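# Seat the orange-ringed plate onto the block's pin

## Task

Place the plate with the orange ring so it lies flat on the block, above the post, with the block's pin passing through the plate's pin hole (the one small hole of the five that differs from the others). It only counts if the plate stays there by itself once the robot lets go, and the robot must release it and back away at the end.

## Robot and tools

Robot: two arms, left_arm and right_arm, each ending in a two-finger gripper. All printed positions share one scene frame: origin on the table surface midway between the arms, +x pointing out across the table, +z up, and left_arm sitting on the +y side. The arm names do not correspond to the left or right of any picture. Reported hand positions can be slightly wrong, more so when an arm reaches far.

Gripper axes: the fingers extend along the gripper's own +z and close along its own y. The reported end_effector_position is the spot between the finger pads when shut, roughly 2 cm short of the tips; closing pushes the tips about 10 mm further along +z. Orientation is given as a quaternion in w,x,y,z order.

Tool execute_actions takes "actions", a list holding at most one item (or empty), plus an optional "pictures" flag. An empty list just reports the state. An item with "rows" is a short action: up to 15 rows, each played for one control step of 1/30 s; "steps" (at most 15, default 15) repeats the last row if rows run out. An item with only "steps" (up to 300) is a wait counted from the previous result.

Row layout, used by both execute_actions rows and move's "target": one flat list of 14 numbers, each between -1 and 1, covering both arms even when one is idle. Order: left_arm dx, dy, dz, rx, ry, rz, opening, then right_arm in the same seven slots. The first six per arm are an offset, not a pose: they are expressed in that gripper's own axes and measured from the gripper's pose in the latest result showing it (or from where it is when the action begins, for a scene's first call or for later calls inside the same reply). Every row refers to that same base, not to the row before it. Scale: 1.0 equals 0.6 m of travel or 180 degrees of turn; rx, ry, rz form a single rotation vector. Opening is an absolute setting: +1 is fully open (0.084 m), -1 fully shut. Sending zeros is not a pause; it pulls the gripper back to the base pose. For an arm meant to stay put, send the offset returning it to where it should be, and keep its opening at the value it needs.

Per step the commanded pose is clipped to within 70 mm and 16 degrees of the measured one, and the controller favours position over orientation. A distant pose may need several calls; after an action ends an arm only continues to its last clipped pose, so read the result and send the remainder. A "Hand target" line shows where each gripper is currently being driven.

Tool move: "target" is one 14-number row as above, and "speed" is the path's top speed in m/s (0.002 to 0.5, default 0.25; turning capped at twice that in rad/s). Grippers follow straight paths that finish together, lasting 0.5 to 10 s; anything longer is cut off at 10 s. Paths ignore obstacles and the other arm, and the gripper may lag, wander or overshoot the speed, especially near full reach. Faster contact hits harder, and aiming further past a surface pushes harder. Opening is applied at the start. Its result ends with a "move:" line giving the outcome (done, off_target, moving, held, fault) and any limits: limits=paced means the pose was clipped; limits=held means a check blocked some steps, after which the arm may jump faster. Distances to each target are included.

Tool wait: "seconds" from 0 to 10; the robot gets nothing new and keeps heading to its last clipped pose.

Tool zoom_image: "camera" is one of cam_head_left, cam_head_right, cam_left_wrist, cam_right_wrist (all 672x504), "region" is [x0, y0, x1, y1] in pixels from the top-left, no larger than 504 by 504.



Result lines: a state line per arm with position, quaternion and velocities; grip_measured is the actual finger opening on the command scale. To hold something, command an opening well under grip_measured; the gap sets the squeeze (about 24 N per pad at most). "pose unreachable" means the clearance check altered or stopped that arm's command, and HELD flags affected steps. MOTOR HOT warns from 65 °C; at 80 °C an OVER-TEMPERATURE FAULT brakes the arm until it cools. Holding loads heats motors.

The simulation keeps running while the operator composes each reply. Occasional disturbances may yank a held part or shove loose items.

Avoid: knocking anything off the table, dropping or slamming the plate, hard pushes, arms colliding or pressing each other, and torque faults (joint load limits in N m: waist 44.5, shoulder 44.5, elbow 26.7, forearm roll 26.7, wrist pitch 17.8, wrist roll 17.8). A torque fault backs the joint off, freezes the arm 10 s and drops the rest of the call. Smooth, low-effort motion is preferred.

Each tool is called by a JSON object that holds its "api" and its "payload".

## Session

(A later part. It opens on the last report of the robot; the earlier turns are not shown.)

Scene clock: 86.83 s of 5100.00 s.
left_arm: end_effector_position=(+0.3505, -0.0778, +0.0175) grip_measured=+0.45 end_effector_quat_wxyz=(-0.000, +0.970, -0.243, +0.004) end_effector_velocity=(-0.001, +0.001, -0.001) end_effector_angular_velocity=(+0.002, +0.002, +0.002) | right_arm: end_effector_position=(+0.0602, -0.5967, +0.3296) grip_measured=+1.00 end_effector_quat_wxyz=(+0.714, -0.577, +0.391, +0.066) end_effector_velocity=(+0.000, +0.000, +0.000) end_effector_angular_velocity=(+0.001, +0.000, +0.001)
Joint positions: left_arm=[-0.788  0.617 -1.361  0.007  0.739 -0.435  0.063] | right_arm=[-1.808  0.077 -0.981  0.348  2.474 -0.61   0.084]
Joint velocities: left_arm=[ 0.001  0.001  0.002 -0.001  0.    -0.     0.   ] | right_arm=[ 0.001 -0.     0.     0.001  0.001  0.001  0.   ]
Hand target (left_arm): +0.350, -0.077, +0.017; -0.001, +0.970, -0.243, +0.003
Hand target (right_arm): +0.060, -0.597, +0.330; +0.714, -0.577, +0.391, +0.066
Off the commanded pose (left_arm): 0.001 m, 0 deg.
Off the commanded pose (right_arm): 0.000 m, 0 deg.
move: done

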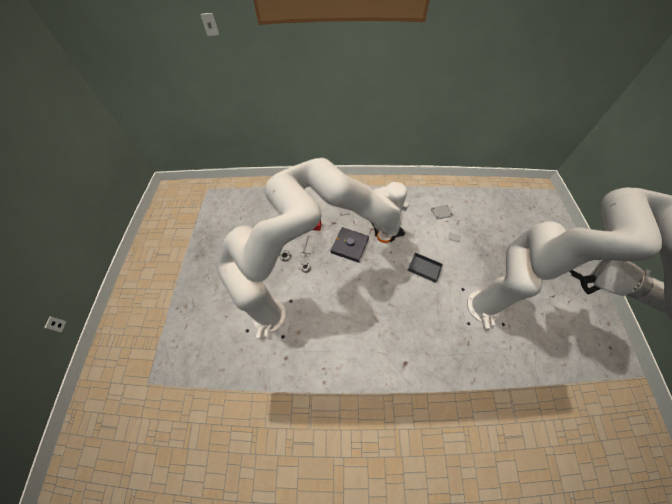

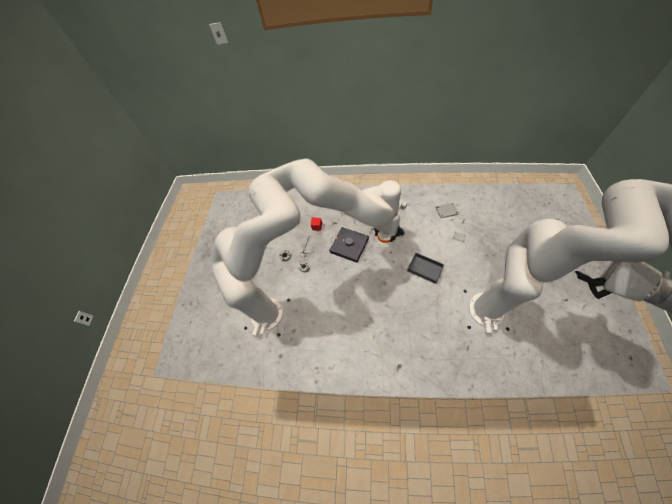

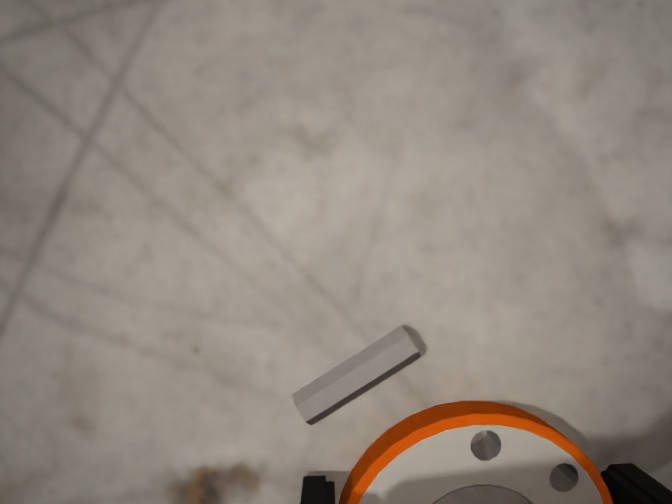

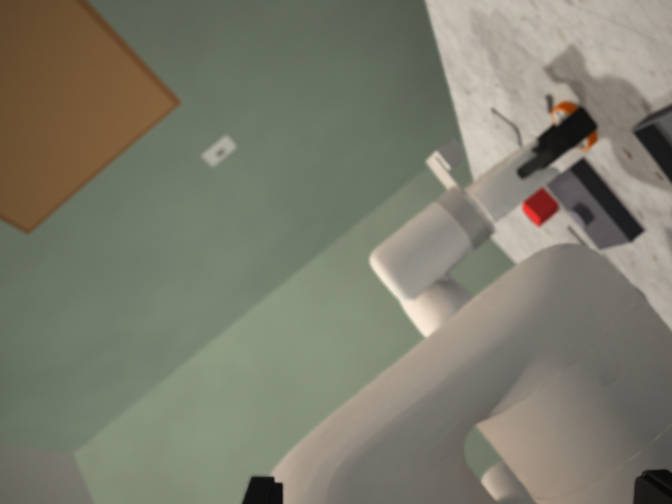

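{"api": "move", "payload": {"target": [0,0,-0.006,0,0,0,0.62,0,0,0,0,0,0,1], "speed": 0.03}}

{"api": "move", "payload": {"target": [0,0,0,0,0,0,-0.2,0,0,0,0,0,0,1], "speed": 0.03}}

Scene clock: 91.27 s of 5100.00 s.
left_arm: end_effector_position=(+0.3502, -0.0776, +0.0208) grip_measured=+0.61 end_effector_quat_wxyz=(-0.001, +0.970, -0.243, +0.003) end_effector_velocity=(+0.001, -0.001, +0.002) end_effector_angular_velocity=(-0.003, -0.002, +0.001) | right_arm: end_effector_position=(+0.0602, -0.5967, +0.3296) grip_measured=+1.00 end_effector_quat_wxyz=(+0.714, -0.577, +0.391, +0.066) end_effector_velocity=(+0.000, -0.000, -0.000) end_effector_angular_velocity=(-0.001, -0.001, -0.001)
Joint positions: left_arm=[-0.788  0.61  -1.36   0.007  0.746 -0.435  0.07 ] | right_arm=[-1.808  0.077 -0.981  0.348  2.474 -0.61   0.084]
Joint velocities: left_arm=[ 0.001 -0.001 -0.002 -0.    -0.001  0.     0.   ] | right_arm=[-0.     0.    -0.     0.002 -0.001 -0.     0.   ]
Hand target (left_arm): +0.350, -0.078, +0.021; -0.000, +0.970, -0.243, +0.004
Hand target (right_arm): +0.060, -0.597, +0.330; +0.714, -0.577, +0.391, +0.066
Off the commanded pose (left_arm): 0.000 m, 0 deg.
Off the commanded pose (right_arm): 0.000 m, 0 deg.
After step 90, 0.43 s passed at rest.
move: done

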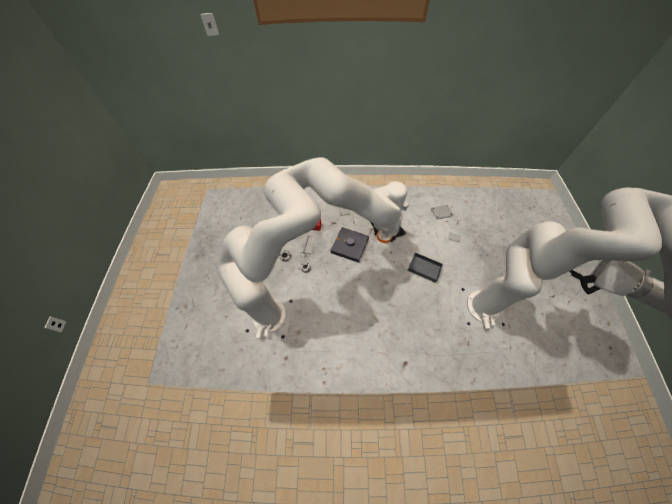

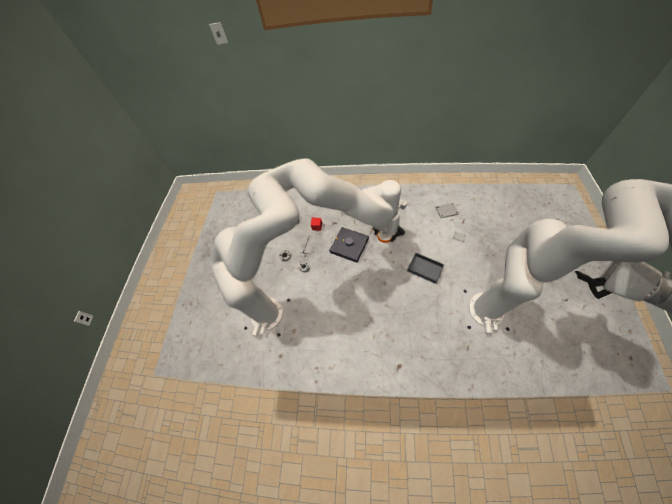

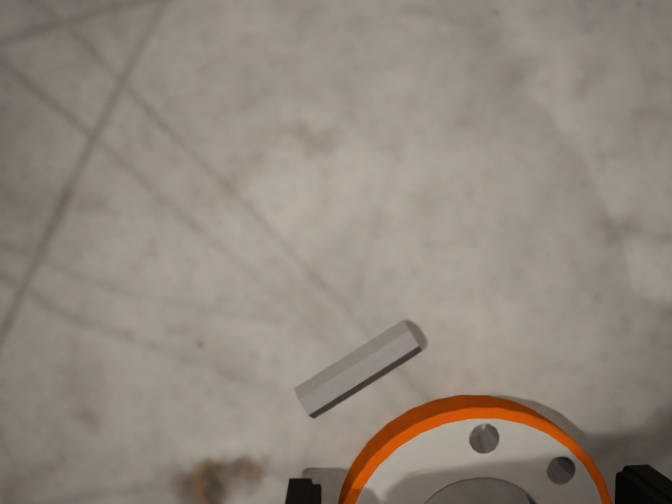

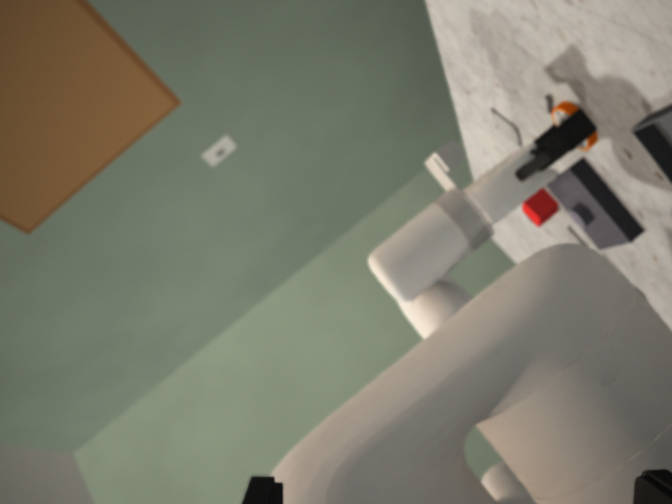

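Scene clock: 91.77 s of 5100.00 s.
left_arm: end_effector_position=(+0.3503, -0.0777, +0.0209) grip_measured=+0.45 end_effector_quat_wxyz=(-0.000, +0.970, -0.243, +0.003) end_effector_velocity=(-0.001, +0.000, -0.001) end_effector_angular_velocity=(+0.002, +0.001, -0.001) | right_arm: end_effector_position=(+0.0602, -0.5967, +0.3296) grip_measured=+1.00 end_effector_quat_wxyz=(+0.714, -0.577, +0.391, +0.066) end_effector_velocity=(+0.000, -0.000, +0.000) end_effector_angular_velocity=(+0.001, -0.002, -0.001)
Joint positions: left_arm=[-0.788  0.61  -1.361  0.007  0.746 -0.435  0.063] | right_arm=[-1.808  0.077 -0.981  0.348  2.474 -0.61   0.084]
Joint velocities: left_arm=[-0.001  0.001  0.     0.     0.001 -0.     0.   ] | right_arm=[-0.001  0.    -0.     0.001  0.002 -0.    -0.   ]
Hand target (left_arm): +0.350, -0.078, +0.021; -0.001, +0.970, -0.243, +0.003
Hand target (right_arm): +0.060, -0.597, +0.330; +0.714, -0.577, +0.391, +0.066
Off the commanded pose (left_arm): 0.000 m, 0 deg.
Off the commanded pose (right_arm): 0.000 m, 0 deg.
move: done

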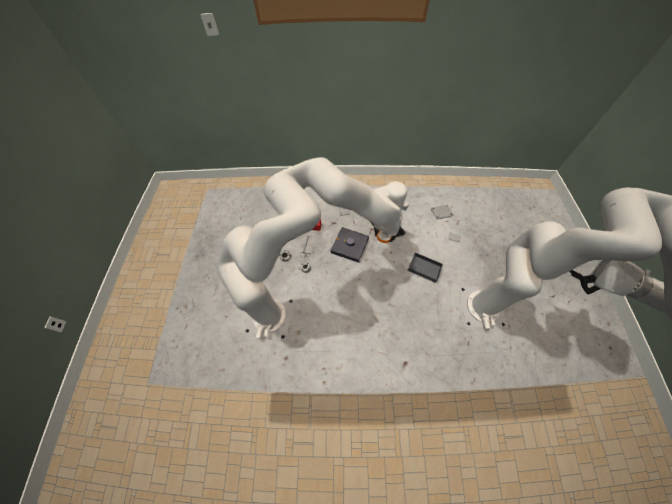

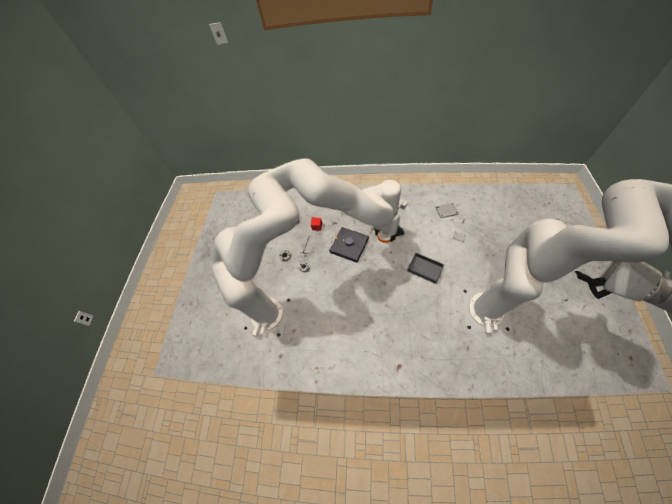

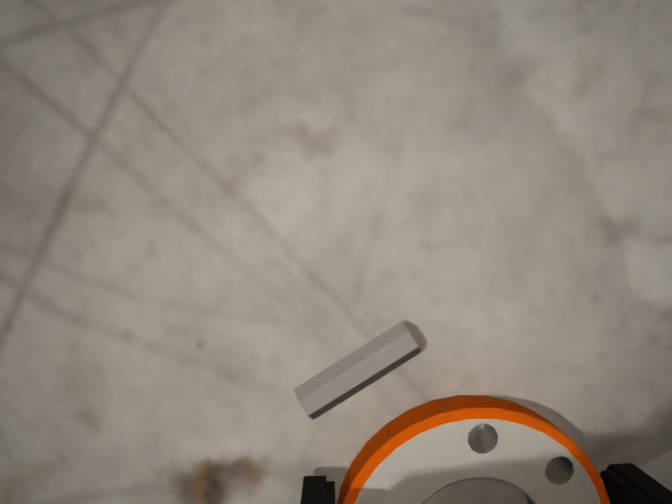

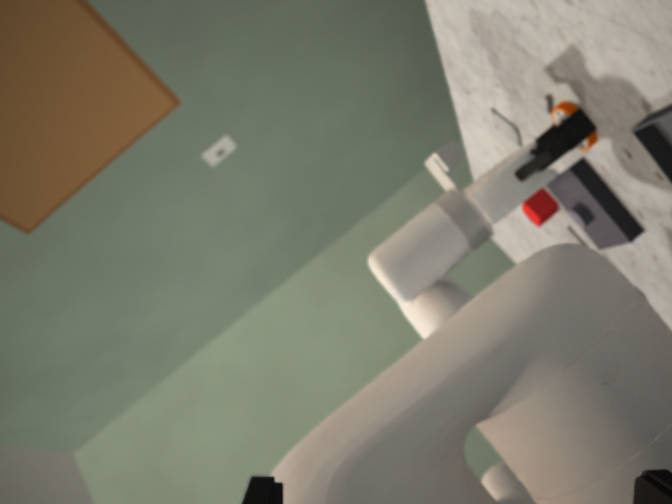

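{"api": "move", "payload": {"target": [0,0,-0.15,0,0,0,-0.2,0,0,0,0,0,0,1], "speed": 0.15}}

{"api": "move", "payload": {"target": [-0.185,-0.189,0,0,0,-0.792,-0.2,0,0,0,0,0,0,1], "speed": 0.3}}

Scene clock: 104.07 s of 5100.00 s.
left_arm: end_effector_position=(+0.3494, -0.0773, +0.1100) grip_measured=+0.45 end_effector_quat_wxyz=(-0.001, +0.970, -0.243, +0.003) end_effector_velocity=(+0.002, -0.003, +0.007) end_effector_angular_velocity=(-0.008, -0.006, -0.001) | right_arm: end_effector_position=(+0.0602, -0.5967, +0.3296) grip_measured=+1.00 end_effector_quat_wxyz=(+0.714, -0.577, +0.391, +0.066) end_effector_velocity=(-0.000, +0.000, -0.000) end_effector_angular_velocity=(-0.000, +0.001, -0.000)
Joint positions: left_arm=[-0.789  0.457 -1.403  0.006  0.943 -0.435  0.063] | right_arm=[-1.808  0.077 -0.981  0.348  2.474 -0.61   0.084]
Joint velocities: left_arm=[-0.    -0.006 -0.009  0.     0.005  0.    -0.   ] | right_arm=[-0.001  0.     0.    -0.001 -0.     0.     0.   ]
Hand target (left_arm): +0.350, -0.078, +0.111; -0.000, +0.970, -0.243, +0.003
Hand target (right_arm): +0.060, -0.597, +0.330; +0.714, -0.577, +0.391, +0.066
Off the commanded pose (left_arm): 0.001 m, 0 deg.
Off the commanded pose (right_arm): 0.000 m, 0 deg.
After step 90, 8.27 s passed at rest.
move: done

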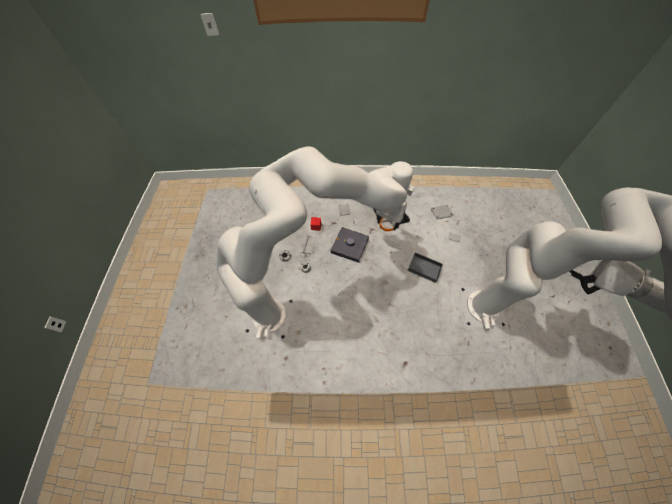

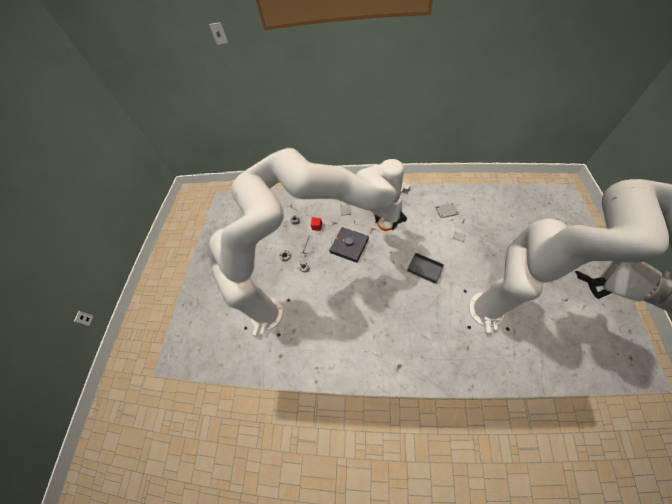

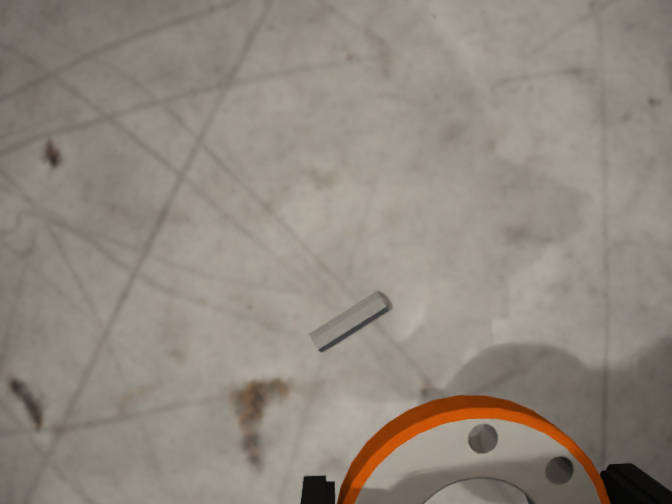

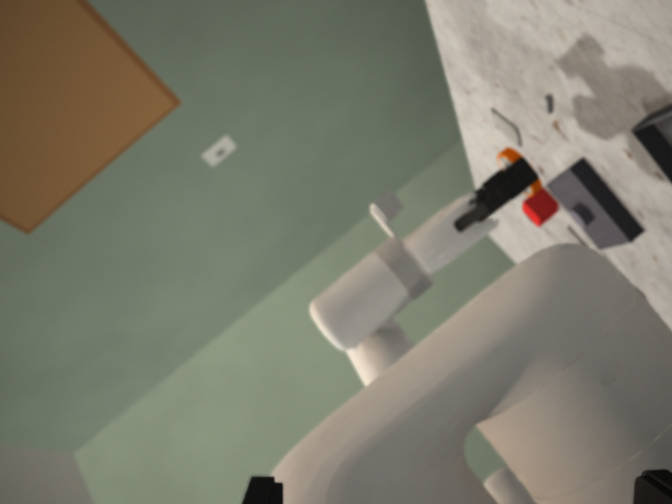

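Scene clock: 108.70 s of 5100.00 s.
left_arm: end_effector_position=(+0.3045, +0.0748, +0.1096) grip_measured=+0.45 end_effector_quat_wxyz=(+0.002, +0.542, +0.840, +0.002) end_effector_velocity=(-0.001, +0.000, -0.000) end_effector_angular_velocity=(+0.001, +0.000, +0.011) | right_arm: end_effector_position=(+0.0602, -0.5967, +0.3296) grip_measured=+1.00 end_effector_quat_wxyz=(+0.714, -0.577, +0.391, +0.066) end_effector_velocity=(-0.000, -0.000, +0.000) end_effector_angular_velocity=(+0.000, +0.000, -0.002)
Joint positions: left_arm=[-0.657  0.011 -0.787  0.006  0.772 -2.791  0.063] | right_arm=[-1.808  0.077 -0.981  0.348  2.474 -0.61   0.084]
Joint velocities: left_arm=[-0.001 -0.002  0.003  0.001 -0.    -0.013 -0.   ] | right_arm=[-0.002  0.    -0.     0.     0.     0.    -0.   ]
Hand target (left_arm): +0.304, +0.075, +0.110; +0.002, +0.542, +0.841, +0.002
Hand target (right_arm): +0.060, -0.597, +0.330; +0.714, -0.577, +0.391, +0.066
Off the commanded pose (left_arm): 0.001 m, 0 deg.
Off the commanded pose (right_arm): 0.000 m, 0 deg.
move: done

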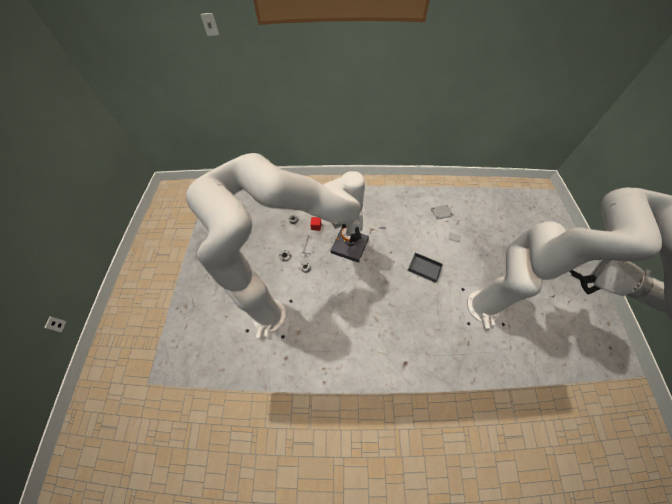

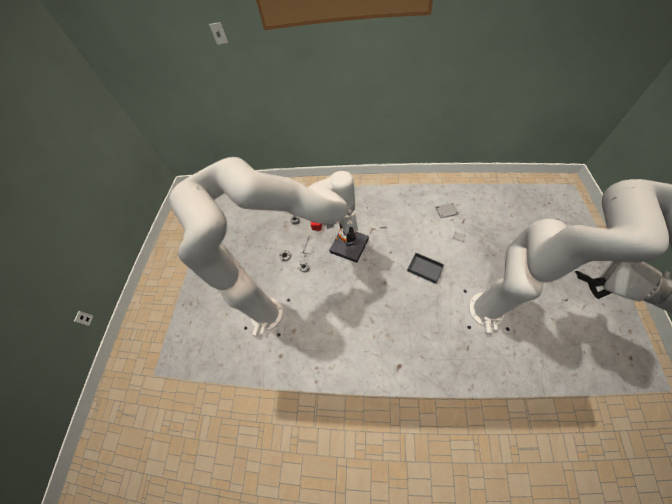

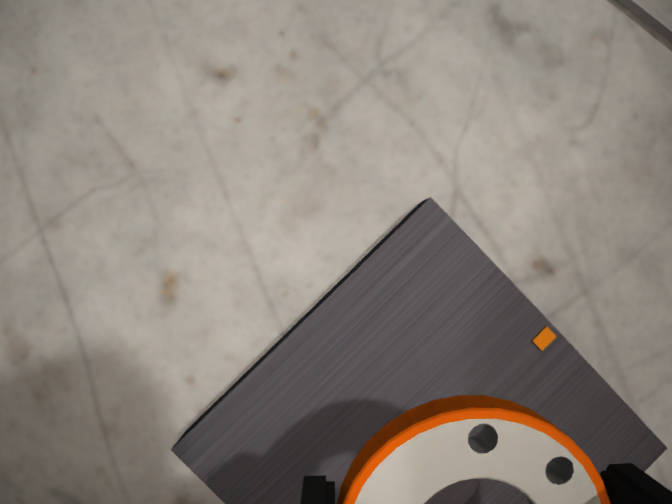

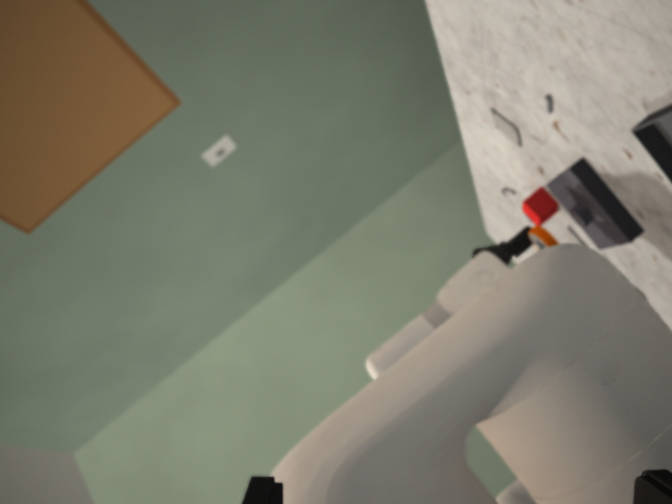

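{"api": "move", "payload": {"target": [-0.075,0,0.058,0,0,0,-0.2,0,0,0,0,0,0,1], "speed": 0.1}}

Scene clock: 120.37 s of 5100.00 s.
left_arm: end_effector_position=(+0.3234, +0.0340, +0.0752) grip_measured=+0.45 end_effector_quat_wxyz=(+0.003, +0.542, +0.840, +0.002) end_effector_velocity=(+0.000, -0.001, -0.001) end_effector_angular_velocity=(-0.000, -0.001, -0.001) | right_arm: end_effector_position=(+0.0602, -0.5967, +0.3296) grip_measured=+1.00 end_effector_quat_wxyz=(+0.714, -0.577, +0.391, +0.066) end_effector_velocity=(+0.000, -0.000, -0.000) end_effector_angular_velocity=(-0.001, -0.001, -0.002)
Joint positions: left_arm=[-0.689  0.209 -0.924  0.007  0.711 -2.824  0.063] | right_arm=[-1.808  0.077 -0.981  0.348  2.474 -0.61   0.084]
Joint velocities: left_arm=[-0.001  0.005 -0.004  0.001 -0.001 -0.001 -0.   ] | right_arm=[-0.    -0.     0.     0.002 -0.001  0.    -0.   ]
Hand target (left_arm): +0.323, +0.034, +0.075; +0.002, +0.542, +0.840, +0.002
Hand target (right_arm): +0.060, -0.597, +0.330; +0.714, -0.577, +0.391, +0.066
Off the commanded pose (left_arm): 0.000 m, 0 deg.
Off the commanded pose (right_arm): 0.000 m, 0 deg.
After step 90, 7.67 s passed at rest.
move: done

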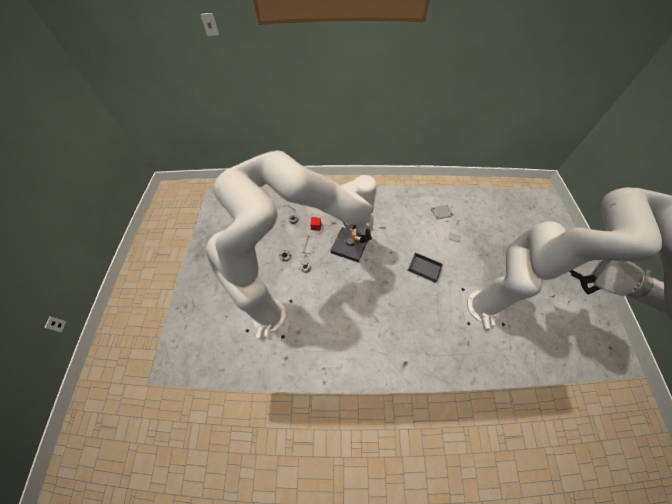

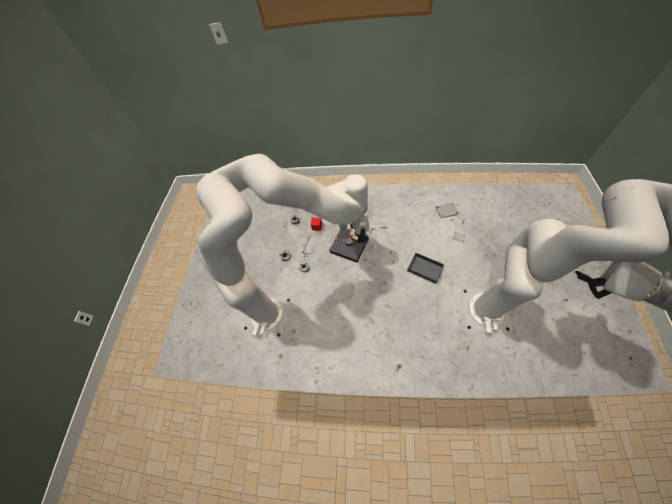

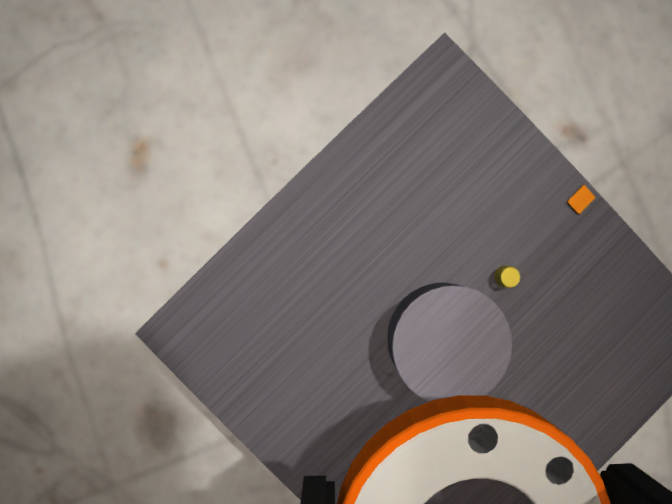

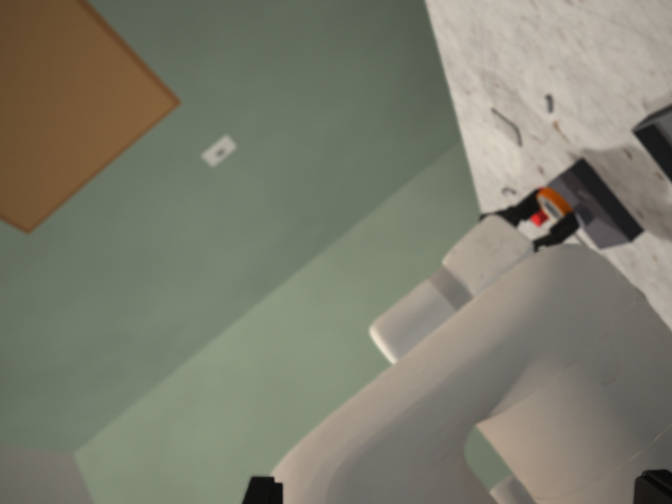

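{"api": "zoom_image", "payload": {"camera": "cam_left_wrist", "region": [340, 254, 620, 504]}}

Region (340, 254, 620, 504) of cam_left_wrist's 672x504 image, scaled by 1.800, with more detail than that image has; it fills the top 450 rows of this view, and the rest is white.

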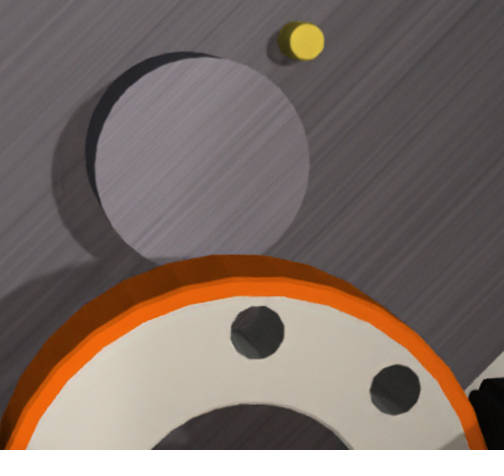

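{"api": "move", "payload": {"target": [0.0733,-0.0058,0.02,0,0,0.0044,-0.2,0,0,0,0,0,0,1], "speed": 0.08}}

{"api": "zoom_image", "payload": {"camera": "cam_left_wrist", "region": [340, 254, 620, 504]}}

Scene clock: 137.00 s of 5100.00 s.
left_arm: end_effector_position=(+0.3024, +0.0722, +0.0632) grip_measured=+0.45 end_effector_quat_wxyz=(+0.003, +0.548, +0.837, +0.002) end_effector_velocity=(-0.002, +0.003, -0.002) end_effector_angular_velocity=(+0.003, +0.002, -0.001) | right_arm: end_effector_position=(+0.0602, -0.5967, +0.3296) grip_measured=+1.00 end_effector_quat_wxyz=(+0.714, -0.577, +0.391, +0.066) end_effector_velocity=(+0.000, -0.000, +0.000) end_effector_angular_velocity=(+0.000, -0.001, -0.003)
Joint positions: left_arm=[-0.665  0.115 -0.753  0.007  0.633 -2.786  0.063] | right_arm=[-1.808  0.077 -0.981  0.348  2.474 -0.61   0.084]
Joint velocities: left_arm=[ 0.002 -0.004  0.012  0.001 -0.005  0.003  0.   ] | right_arm=[-0.002  0.    -0.     0.002  0.001  0.001  0.   ]
Hand target (left_arm): +0.302, +0.073, +0.063; +0.003, +0.548, +0.837, +0.002
Hand target (right_arm): +0.060, -0.597, +0.330; +0.714, -0.577, +0.391, +0.066
Off the commanded pose (left_arm): 0.000 m, 0 deg.
Off the commanded pose (right_arm): 0.000 m, 0 deg.
After step 90, 12.70 s passed at rest.
move: done

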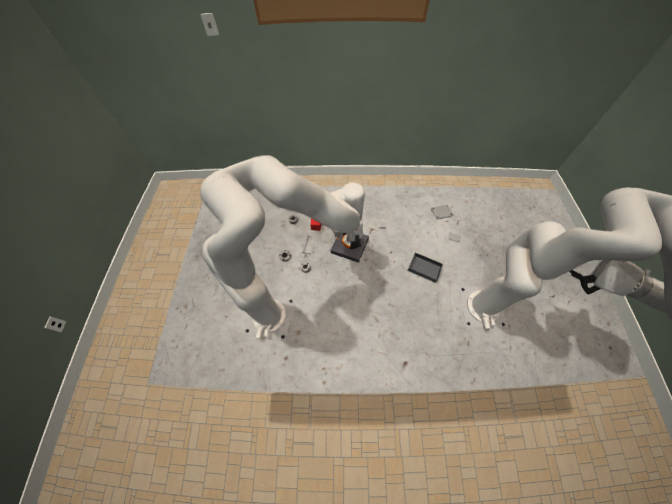

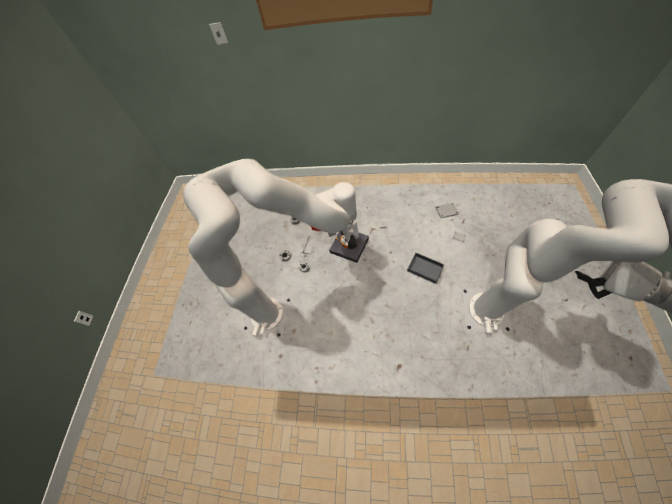

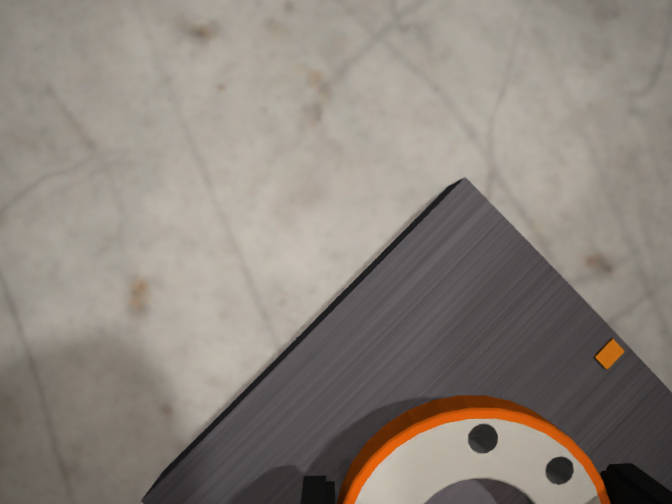

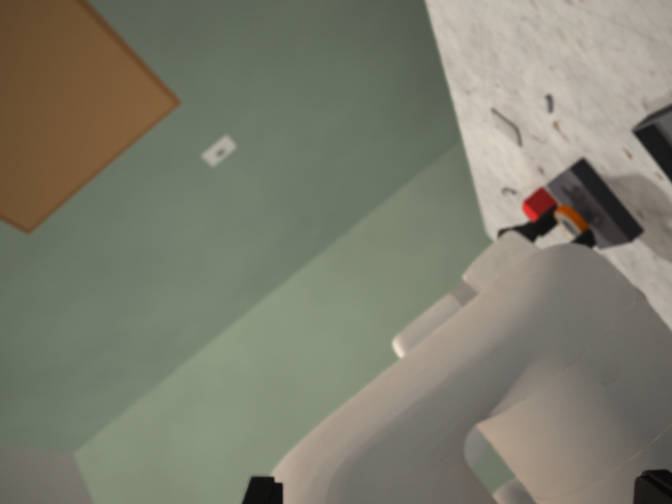

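Region (340, 254, 620, 504) of cam_left_wrist's 672x504 image, scaled by 1.800, with more detail than that image has; it fills the top 450 rows of this view, and the rest is white.

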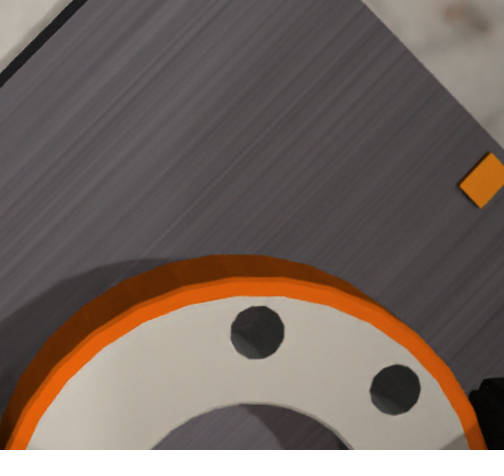

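{"api": "zoom_image", "payload": {"camera": "cam_right_wrist", "region": [500, 150, 660, 270]}}

{"api": "zoom_image", "payload": {"camera": "cam_head_right", "region": [310, 210, 390, 270]}}

Region (500, 150, 660, 270) of cam_right_wrist's 672x504 image, scaled by 3.150, with more detail than that image has; it fills the top 378 rows of this view, and the rest is white.

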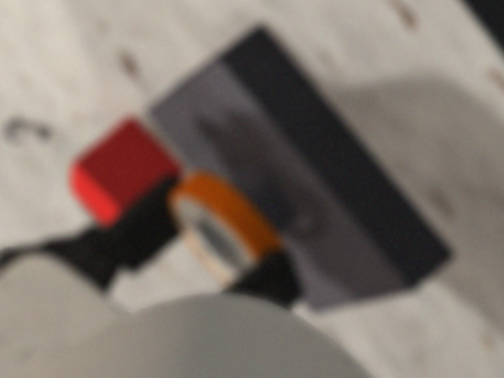

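Region (310, 210, 390, 270) of cam_head_right's 672x504 image, scaled by 6.300, with more detail than that image has; it fills the top 378 rows of this view, and the rest is white.

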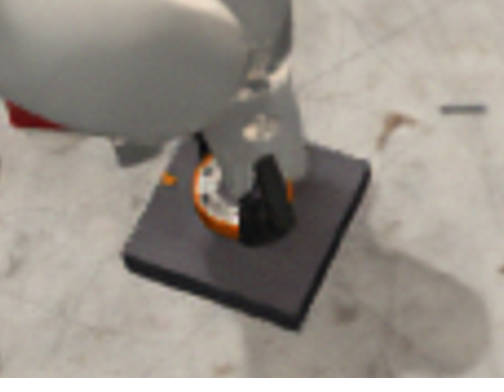

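{"api": "move", "payload": {"target": [0.001,0.0015,0.012,0,0,0,-0.2,0,0,0,0,0,0,1], "speed": 0.01}}

{"api": "zoom_image", "payload": {"camera": "cam_left_wrist", "region": [340, 254, 620, 504]}}

Scene clock: 166.10 s of 5100.00 s.
left_arm: end_effector_position=(+0.3036, +0.0719, +0.0575) grip_measured=+0.45 end_effector_quat_wxyz=(+0.005, +0.548, +0.836, +0.001) end_effector_velocity=(+0.000, +0.000, -0.003) end_effector_angular_velocity=(+0.001, -0.001, -0.001) | right_arm: end_effector_position=(+0.0602, -0.5967, +0.3296) grip_measured=+1.00 end_effector_quat_wxyz=(+0.714, -0.577, +0.391, +0.066) end_effector_velocity=(+0.000, -0.000, -0.000) end_effector_angular_velocity=(-0.001, +0.001, +0.001)
Joint positions: left_arm=[-0.663  0.131 -0.751  0.007  0.611 -2.784  0.063] | right_arm=[-1.808  0.077 -0.981  0.348  2.474 -0.61   0.084]
Joint velocities: left_arm=[ 0.001  0.007  0.002  0.002 -0.009  0.     0.   ] | right_arm=[ 0.001 -0.    -0.     0.    -0.001  0.001  0.   ]
Hand target (left_arm): +0.303, +0.073, +0.056; +0.003, +0.548, +0.837, +0.002
Hand target (right_arm): +0.060, -0.597, +0.330; +0.714, -0.577, +0.391, +0.066
Off the commanded pose (left_arm): 0.002 m, 0 deg.
Off the commanded pose (right_arm): 0.000 m, 0 deg.
After step 90, 25.17 s passed at rest.
move: done

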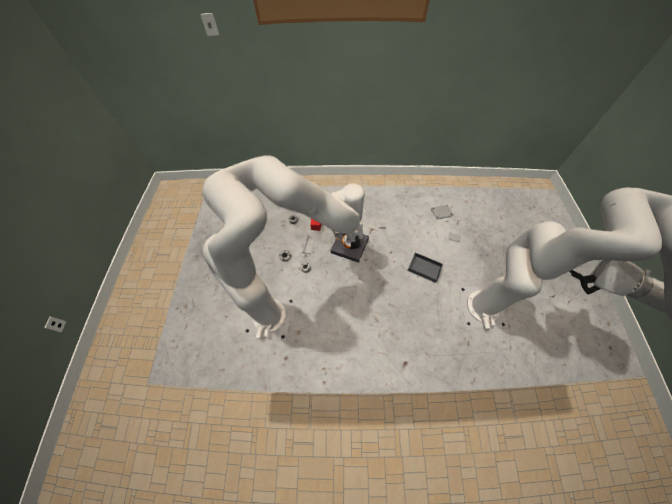

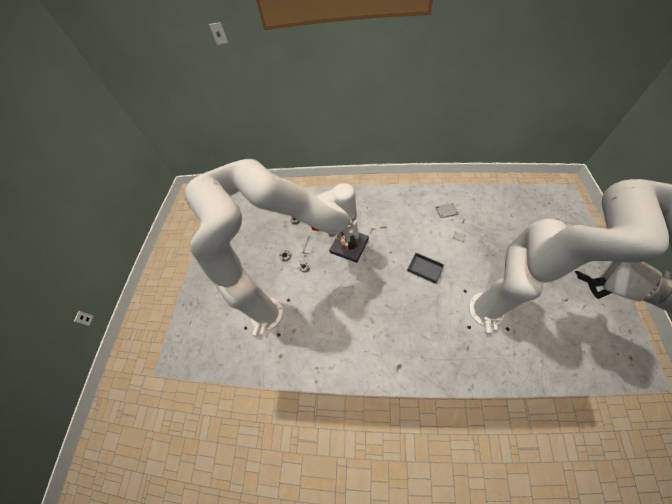

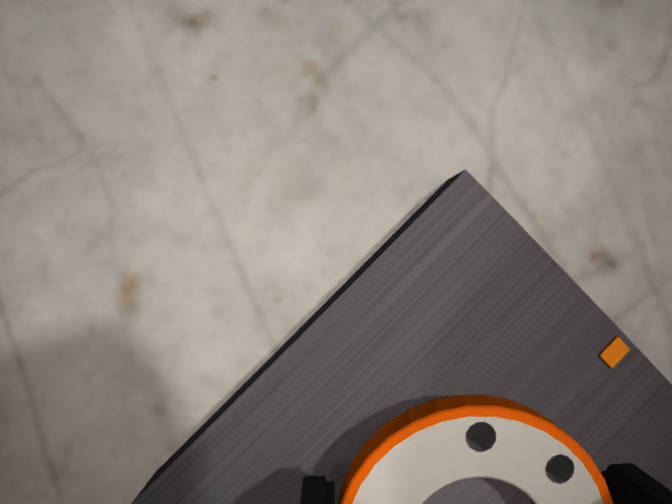

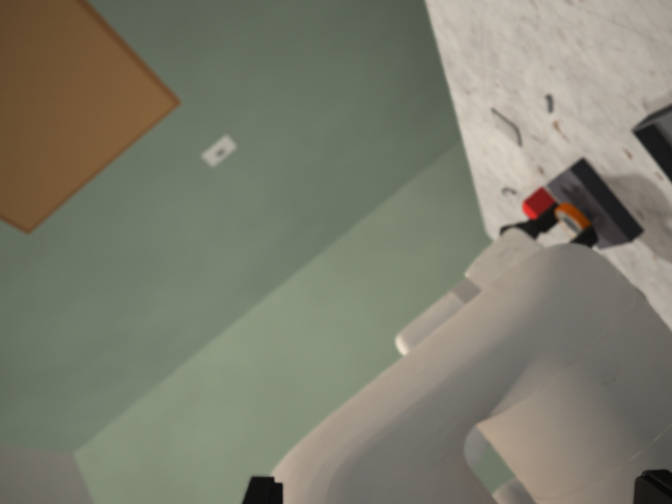

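Region (340, 254, 620, 504) of cam_left_wrist's 672x504 image, scaled by 1.800, with more detail than that image has; it fills the top 450 rows of this view, and the rest is white.

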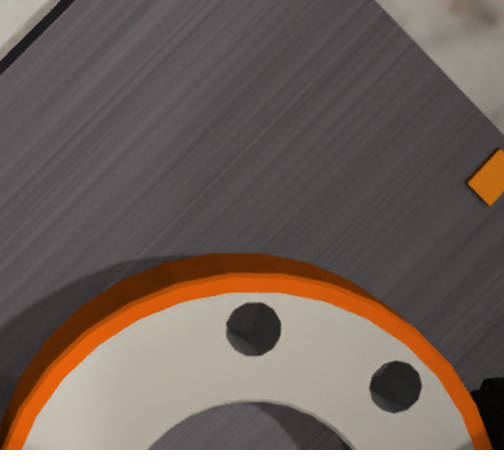

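{"api": "move", "payload": {"target": [0,0,-0.006,0,0,0,-0.2,0.145,0.16,0.535,-0.129,-0.464,-0.724,1], "speed": 0.4}}

Scene clock: 205.73 s of 5100.00 s.
left_arm: end_effector_position=(+0.3035, +0.0719, +0.0611) grip_measured=+0.45 end_effector_quat_wxyz=(+0.005, +0.548, +0.836, +0.001) end_effector_velocity=(+0.000, +0.000, +0.000) end_effector_angular_velocity=(+0.000, -0.000, +0.000) | right_arm: end_effector_position=(+0.1461, -0.4468, +0.2658) grip_measured=+1.00 end_effector_quat_wxyz=(+0.652, -0.694, -0.288, -0.103) end_effector_velocity=(-0.001, -0.000, +0.000) end_effector_angular_velocity=(-0.000, +0.002, +0.002)
Joint positions: left_arm=[-0.663  0.122 -0.752  0.007  0.622 -2.784  0.063] | right_arm=[-0.977 -0.203 -0.589  0.372  2.193 -1.857  0.084]
Joint velocities: left_arm=[ 0.    -0.    -0.001  0.001  0.001 -0.001  0.   ] | right_arm=[ 0.001 -0.    -0.    -0.002  0.001  0.001 -0.   ]
Hand target (left_arm): +0.304, +0.072, +0.061; +0.005, +0.548, +0.836, +0.001
Hand target (right_arm): +0.146, -0.447, +0.266; +0.652, -0.694, -0.288, -0.103
Off the commanded pose (left_arm): 0.000 m, 0 deg.
Off the commanded pose (right_arm): 0.162 m, 73 deg; position and orientation clipped at the last step of the last action.
After step 90, 32.83 s passed at rest.
move: held (right_arm); limits=paced,held; held on 53 of 114 steps (right_arm), including the last (right_arm)
pose unreachable (right arm): on one or more control steps of this call this arm could not follow its commanded pose, so it was not sent that pose on those steps. On the call's last step it was still not sent that pose. It may still have moved: this result reports where it is.
cause: the commanded pose would bring two parts of the arm too close to each other (its gripper and another part of the arm, with joints 2 (shoulder) to 6 (wrist roll) between them).

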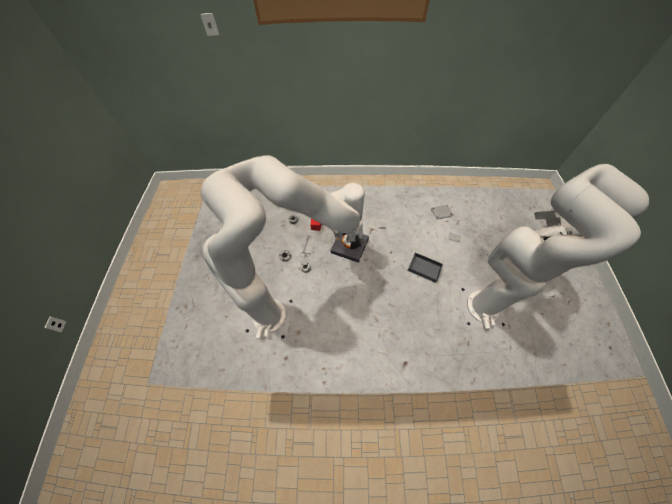

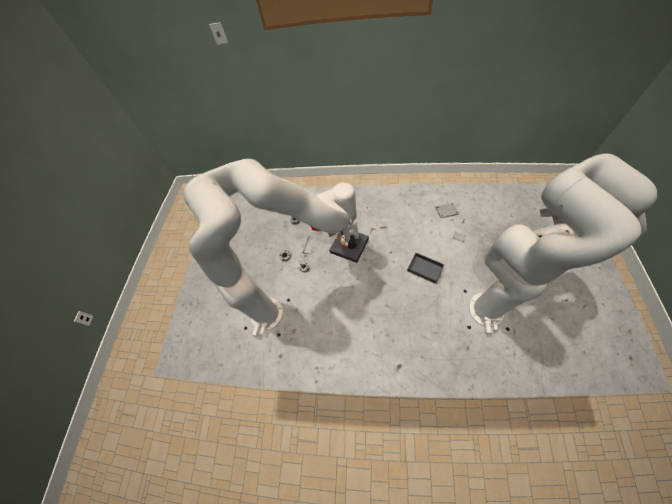

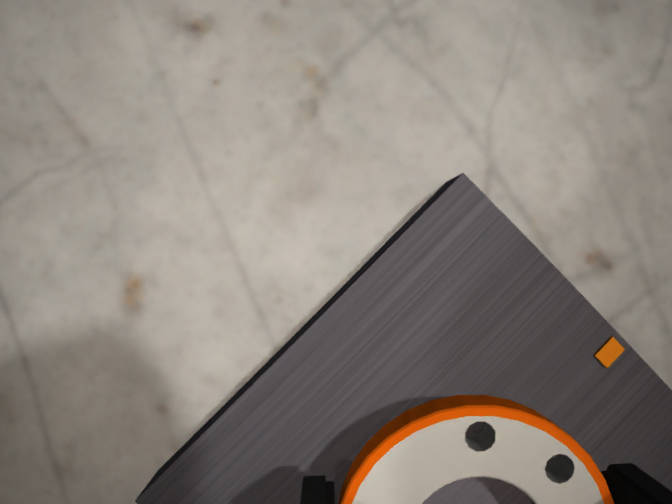

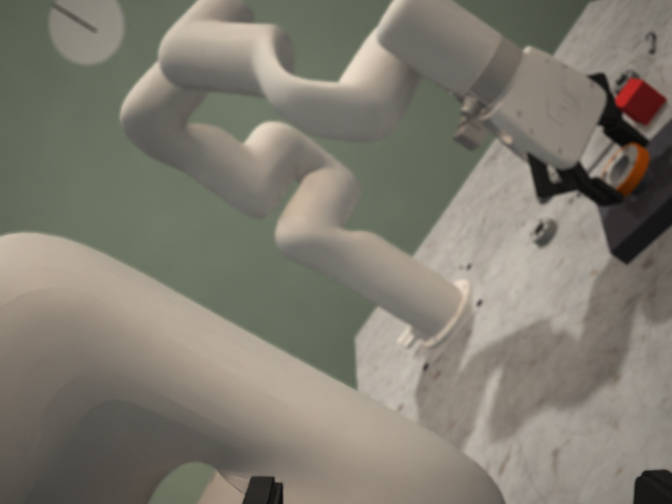

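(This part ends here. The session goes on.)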